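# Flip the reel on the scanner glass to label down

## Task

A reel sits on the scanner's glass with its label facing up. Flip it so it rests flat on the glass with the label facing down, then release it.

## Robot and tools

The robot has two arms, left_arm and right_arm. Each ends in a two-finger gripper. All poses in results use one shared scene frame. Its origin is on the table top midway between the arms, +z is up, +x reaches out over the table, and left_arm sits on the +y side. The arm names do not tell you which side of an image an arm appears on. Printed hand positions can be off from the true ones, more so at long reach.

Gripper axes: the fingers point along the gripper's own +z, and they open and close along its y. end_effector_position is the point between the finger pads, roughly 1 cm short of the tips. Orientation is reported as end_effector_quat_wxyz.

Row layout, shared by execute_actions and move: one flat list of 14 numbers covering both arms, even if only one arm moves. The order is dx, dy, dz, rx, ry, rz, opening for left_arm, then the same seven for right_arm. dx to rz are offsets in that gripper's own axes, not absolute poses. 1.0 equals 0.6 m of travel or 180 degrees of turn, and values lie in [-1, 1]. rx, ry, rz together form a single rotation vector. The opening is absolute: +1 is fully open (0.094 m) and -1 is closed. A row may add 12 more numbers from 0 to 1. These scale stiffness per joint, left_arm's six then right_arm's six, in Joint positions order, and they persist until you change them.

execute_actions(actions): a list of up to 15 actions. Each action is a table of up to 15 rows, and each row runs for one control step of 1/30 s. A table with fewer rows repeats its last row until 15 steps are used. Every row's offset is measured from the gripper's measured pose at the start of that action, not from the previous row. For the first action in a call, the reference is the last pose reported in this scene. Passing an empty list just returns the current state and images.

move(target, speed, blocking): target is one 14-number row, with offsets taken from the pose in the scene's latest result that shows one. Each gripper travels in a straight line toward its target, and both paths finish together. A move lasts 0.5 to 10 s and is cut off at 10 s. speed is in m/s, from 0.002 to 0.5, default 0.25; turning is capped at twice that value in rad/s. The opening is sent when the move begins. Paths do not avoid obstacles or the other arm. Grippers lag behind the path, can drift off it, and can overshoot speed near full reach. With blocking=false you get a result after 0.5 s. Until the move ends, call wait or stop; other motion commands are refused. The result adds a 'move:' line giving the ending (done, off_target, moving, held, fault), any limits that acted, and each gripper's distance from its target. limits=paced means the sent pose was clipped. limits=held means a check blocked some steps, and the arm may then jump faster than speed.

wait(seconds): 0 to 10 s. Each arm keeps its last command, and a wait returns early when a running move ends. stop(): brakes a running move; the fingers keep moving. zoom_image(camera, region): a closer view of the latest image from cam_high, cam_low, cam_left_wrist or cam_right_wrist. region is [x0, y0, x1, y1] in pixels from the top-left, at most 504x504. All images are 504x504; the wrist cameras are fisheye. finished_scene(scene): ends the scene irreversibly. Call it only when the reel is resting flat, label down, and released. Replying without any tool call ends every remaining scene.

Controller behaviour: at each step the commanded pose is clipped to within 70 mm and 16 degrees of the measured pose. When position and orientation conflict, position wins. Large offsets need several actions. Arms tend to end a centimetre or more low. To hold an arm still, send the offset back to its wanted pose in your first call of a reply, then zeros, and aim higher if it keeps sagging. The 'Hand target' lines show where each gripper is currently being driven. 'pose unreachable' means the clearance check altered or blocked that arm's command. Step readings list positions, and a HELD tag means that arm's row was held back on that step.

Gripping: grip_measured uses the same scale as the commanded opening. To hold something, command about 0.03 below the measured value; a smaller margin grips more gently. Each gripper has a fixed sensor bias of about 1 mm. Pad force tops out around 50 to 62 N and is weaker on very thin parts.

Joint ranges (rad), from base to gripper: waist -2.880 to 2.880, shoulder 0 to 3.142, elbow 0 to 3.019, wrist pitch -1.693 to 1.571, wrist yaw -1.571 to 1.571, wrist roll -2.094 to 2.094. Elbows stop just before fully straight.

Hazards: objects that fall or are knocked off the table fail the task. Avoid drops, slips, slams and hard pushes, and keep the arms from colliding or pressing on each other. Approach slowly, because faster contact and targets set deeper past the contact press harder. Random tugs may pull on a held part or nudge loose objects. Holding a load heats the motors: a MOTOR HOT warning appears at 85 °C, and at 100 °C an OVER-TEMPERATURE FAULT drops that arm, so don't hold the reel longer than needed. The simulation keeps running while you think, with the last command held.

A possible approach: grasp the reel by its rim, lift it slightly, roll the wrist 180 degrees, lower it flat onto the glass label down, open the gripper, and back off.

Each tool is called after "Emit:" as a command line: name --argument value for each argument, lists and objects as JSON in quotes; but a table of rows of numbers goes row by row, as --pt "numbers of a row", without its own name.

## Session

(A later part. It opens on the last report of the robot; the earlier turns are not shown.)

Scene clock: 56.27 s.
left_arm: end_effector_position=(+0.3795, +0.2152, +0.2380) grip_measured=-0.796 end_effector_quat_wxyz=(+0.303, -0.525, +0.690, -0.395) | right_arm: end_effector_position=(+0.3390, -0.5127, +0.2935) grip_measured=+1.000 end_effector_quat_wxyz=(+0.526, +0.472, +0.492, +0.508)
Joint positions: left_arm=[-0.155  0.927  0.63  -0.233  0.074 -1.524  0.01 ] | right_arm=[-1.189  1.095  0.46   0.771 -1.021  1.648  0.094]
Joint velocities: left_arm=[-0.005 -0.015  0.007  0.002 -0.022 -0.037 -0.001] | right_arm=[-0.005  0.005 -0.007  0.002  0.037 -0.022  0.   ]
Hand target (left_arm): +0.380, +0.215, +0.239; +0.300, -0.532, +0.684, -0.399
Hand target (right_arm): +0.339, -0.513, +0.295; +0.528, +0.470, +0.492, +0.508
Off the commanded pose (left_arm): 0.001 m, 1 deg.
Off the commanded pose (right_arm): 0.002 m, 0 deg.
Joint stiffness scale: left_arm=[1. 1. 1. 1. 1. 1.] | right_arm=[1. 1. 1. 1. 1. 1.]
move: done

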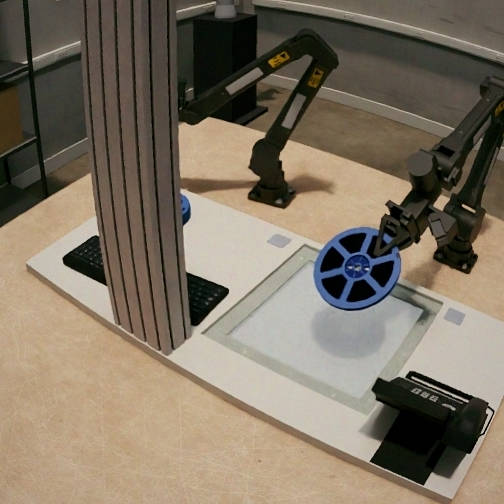

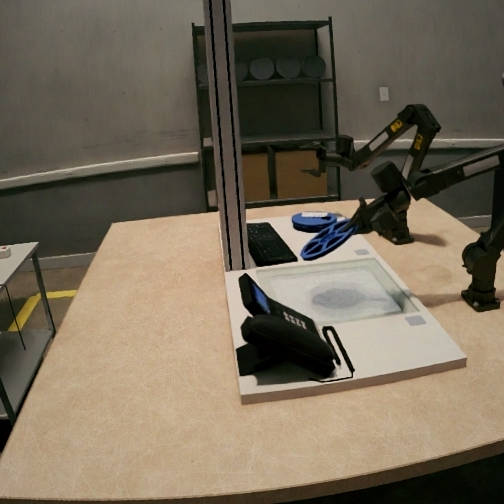

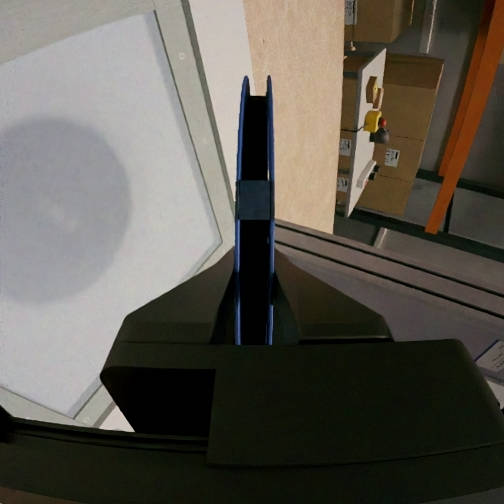

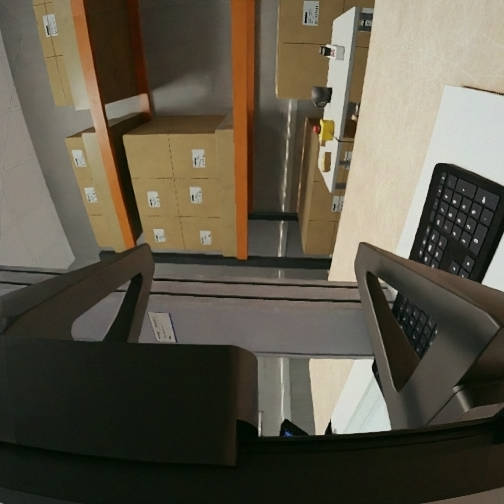

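Emit:
move --target '[0,0.22,0.09,0.07,0,0,-0.85,0,0,0,0,0,0,1]' --speed 0.12

Emit:
move --target '[0,0,0,-0.2,0,0,0.2,0,0,0,0,0,0,1]' --speed 0.15

Emit:
move --target '[0,0.03,-0.1,0,0,0,0.2,0,0,0,0,0,0,1]' --speed 0.3

Scene clock: 58.63 s.
left_arm: end_effector_position=(+0.3584, +0.2184, +0.0882) grip_measured=-0.796 end_effector_quat_wxyz=(+0.350, -0.488, +0.653, -0.461) | right_arm: end_effector_position=(+0.3386, -0.5120, +0.2915) grip_measured=+1.000 end_effector_quat_wxyz=(+0.525, +0.473, +0.492, +0.509)
Joint positions: left_arm=[-0.144  1.362  0.233  0.79   0.102 -1.527  0.01 ] | right_arm=[-1.189  1.095  0.456  0.771 -1.021  1.648  0.094]
Joint velocities: left_arm=[-0.005 -0.005 -0.002  0.017  0.007  0.022  0.   ] | right_arm=[-0.015 -0.015 -0.007 -0.002 -0.007  0.066  0.   ]
Hand target (left_arm): +0.361, +0.222, +0.094; +0.358, -0.488, +0.643, -0.468
Hand target (right_arm): +0.339, -0.513, +0.293; +0.526, +0.472, +0.492, +0.508
Off the commanded pose (left_arm): 0.009 m, 2 deg.
Off the commanded pose (right_arm): 0.002 m, 0 deg.
Joint stiffness scale: left_arm=[1. 1. 1. 1. 1. 1.] | right_arm=[1. 1. 1. 1. 1. 1.]
move: done

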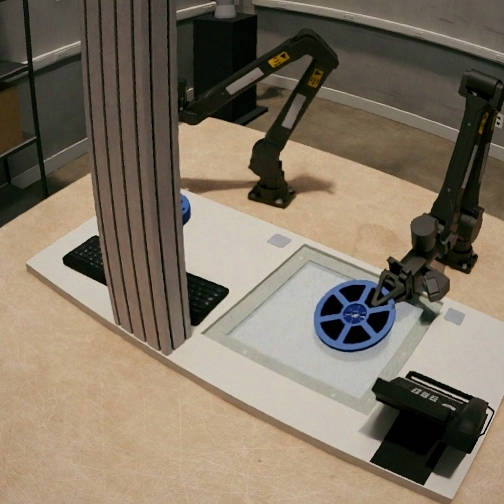

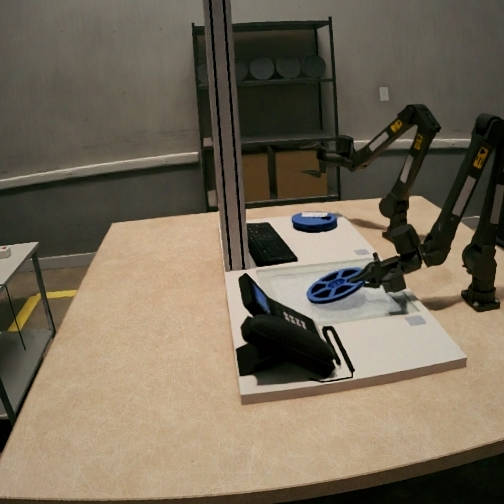

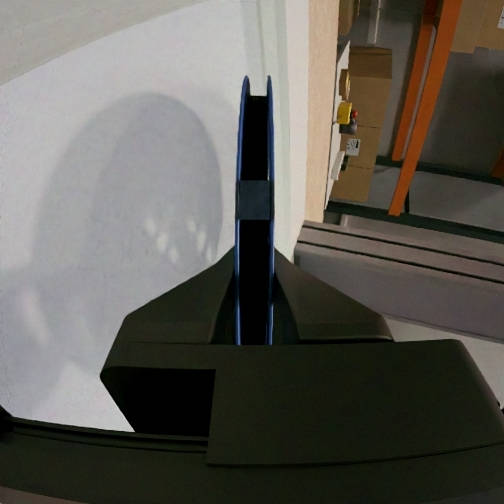

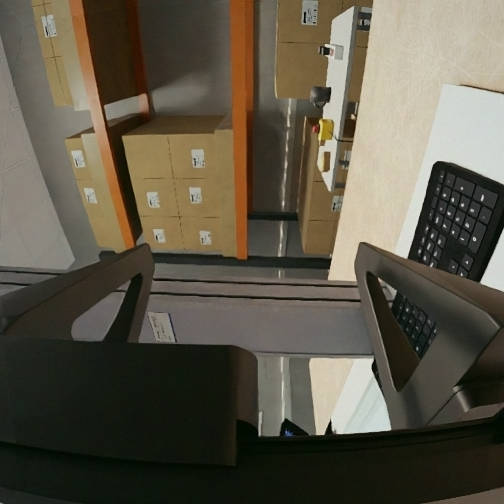

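Scene clock: 61.07 s.
left_arm: end_effector_position=(+0.3385, +0.2261, +0.0699) grip_measured=+0.198 end_effector_quat_wxyz=(+0.170, -0.588, +0.758, -0.224) | right_arm: end_effector_position=(+0.3382, -0.5113, +0.2898) grip_measured=+1.000 end_effector_quat_wxyz=(+0.524, +0.475, +0.491, +0.509)
Joint positions: left_arm=[-0.161  1.198  0.549 -0.354  0.04  -1.518  0.056] | right_arm=[-1.189  1.095  0.452  0.771 -1.021  1.648  0.094]
Joint velocities: left_arm=[ 0.005 -0.005 -0.002 -0.012 -0.081 -0.037  0.001] | right_arm=[-0.005 -0.015 -0.002 -0.012 -0.022  0.066  0.   ]
Hand target (left_arm): +0.358, +0.218, +0.089; +0.183, -0.575, +0.762, -0.236
Hand target (right_arm): +0.339, -0.512, +0.292; +0.525, +0.473, +0.492, +0.509
Off the commanded pose (left_arm): 0.028 m, 3 deg.
Off the commanded pose (right_arm): 0.002 m, 0 deg.
Joint stiffness scale: left_arm=[1. 1. 1. 1. 1. 1.] | right_arm=[1. 1. 1. 1. 1. 1.]
move: off_target (left_arm)

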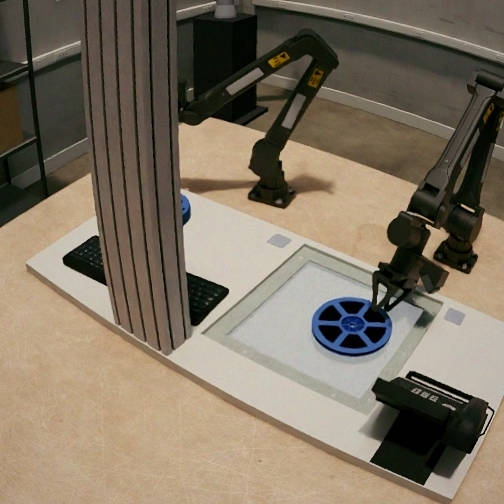

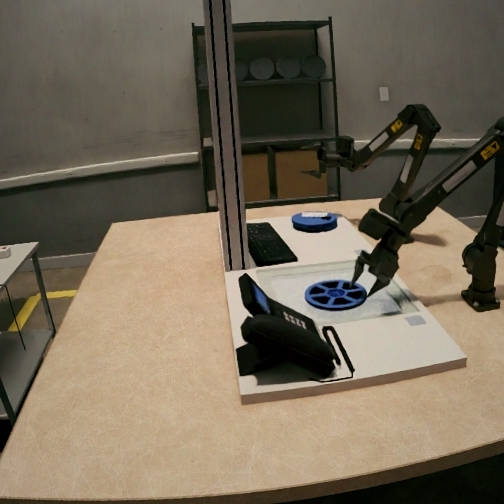

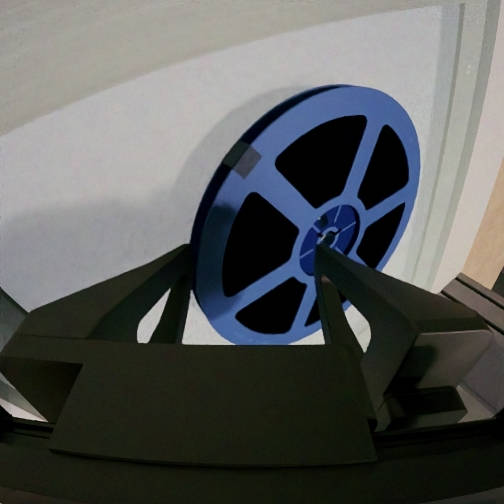

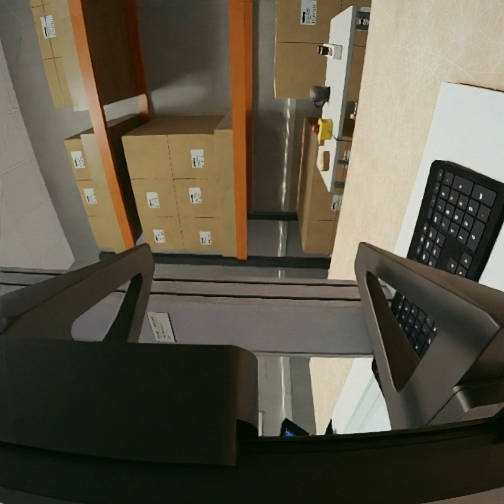

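Scene clock: 61.90 s.
left_arm: end_effector_position=(+0.2946, +0.2345, +0.1176) grip_measured=+0.198 end_effector_quat_wxyz=(+0.174, -0.587, +0.756, -0.231) | right_arm: end_effector_position=(+0.3377, -0.5106, +0.2878) grip_measured=+1.000 end_effector_quat_wxyz=(+0.522, +0.476, +0.491, +0.509)
Joint positions: left_arm=[-0.159  0.941  0.526 -0.571  0.045 -1.518  0.056] | right_arm=[-1.189  1.095  0.448  0.771 -1.021  1.648  0.094]
Joint velocities: left_arm=[-0.005  0.005 -0.007  0.002  0.051 -0.022  0.   ] | right_arm=[ 0.015  0.005 -0.007  0.012 -0.037 -0.066  0.   ]
Hand target (left_arm): +0.292, +0.238, +0.113; +0.170, -0.588, +0.758, -0.224
Hand target (right_arm): +0.338, -0.511, +0.290; +0.524, +0.475, +0.491, +0.509
Off the commanded pose (left_arm): 0.008 m, 1 deg.
Off the commanded pose (right_arm): 0.002 m, 0 deg.
Joint stiffness scale: left_arm=[1. 1. 1. 1. 1. 1.] | right_arm=[1. 1. 1. 1. 1. 1.]
move: done

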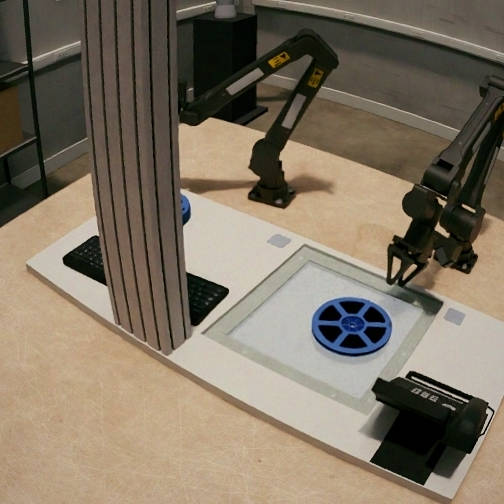

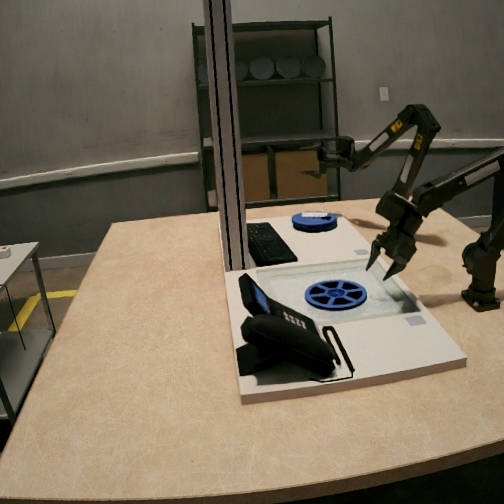

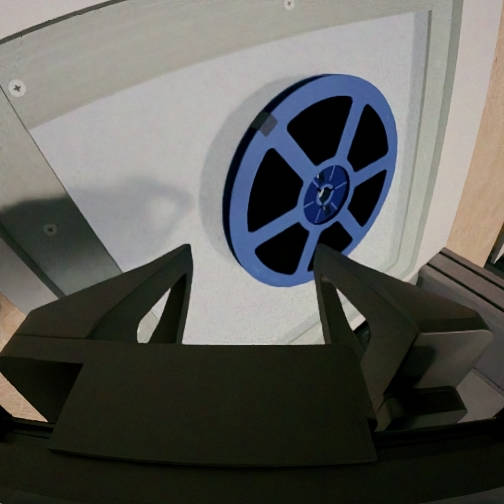

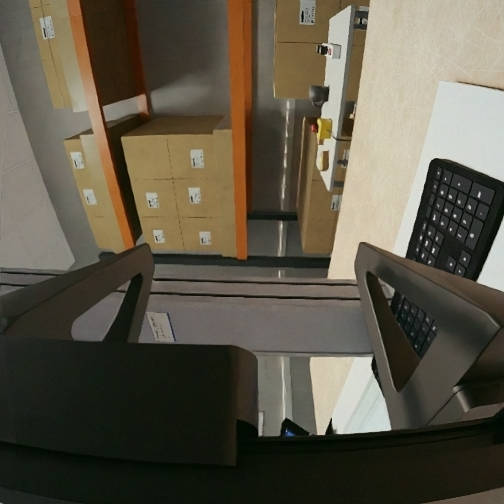

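Emit:
finished_scene --scene 2

The scene is finished: the task was done.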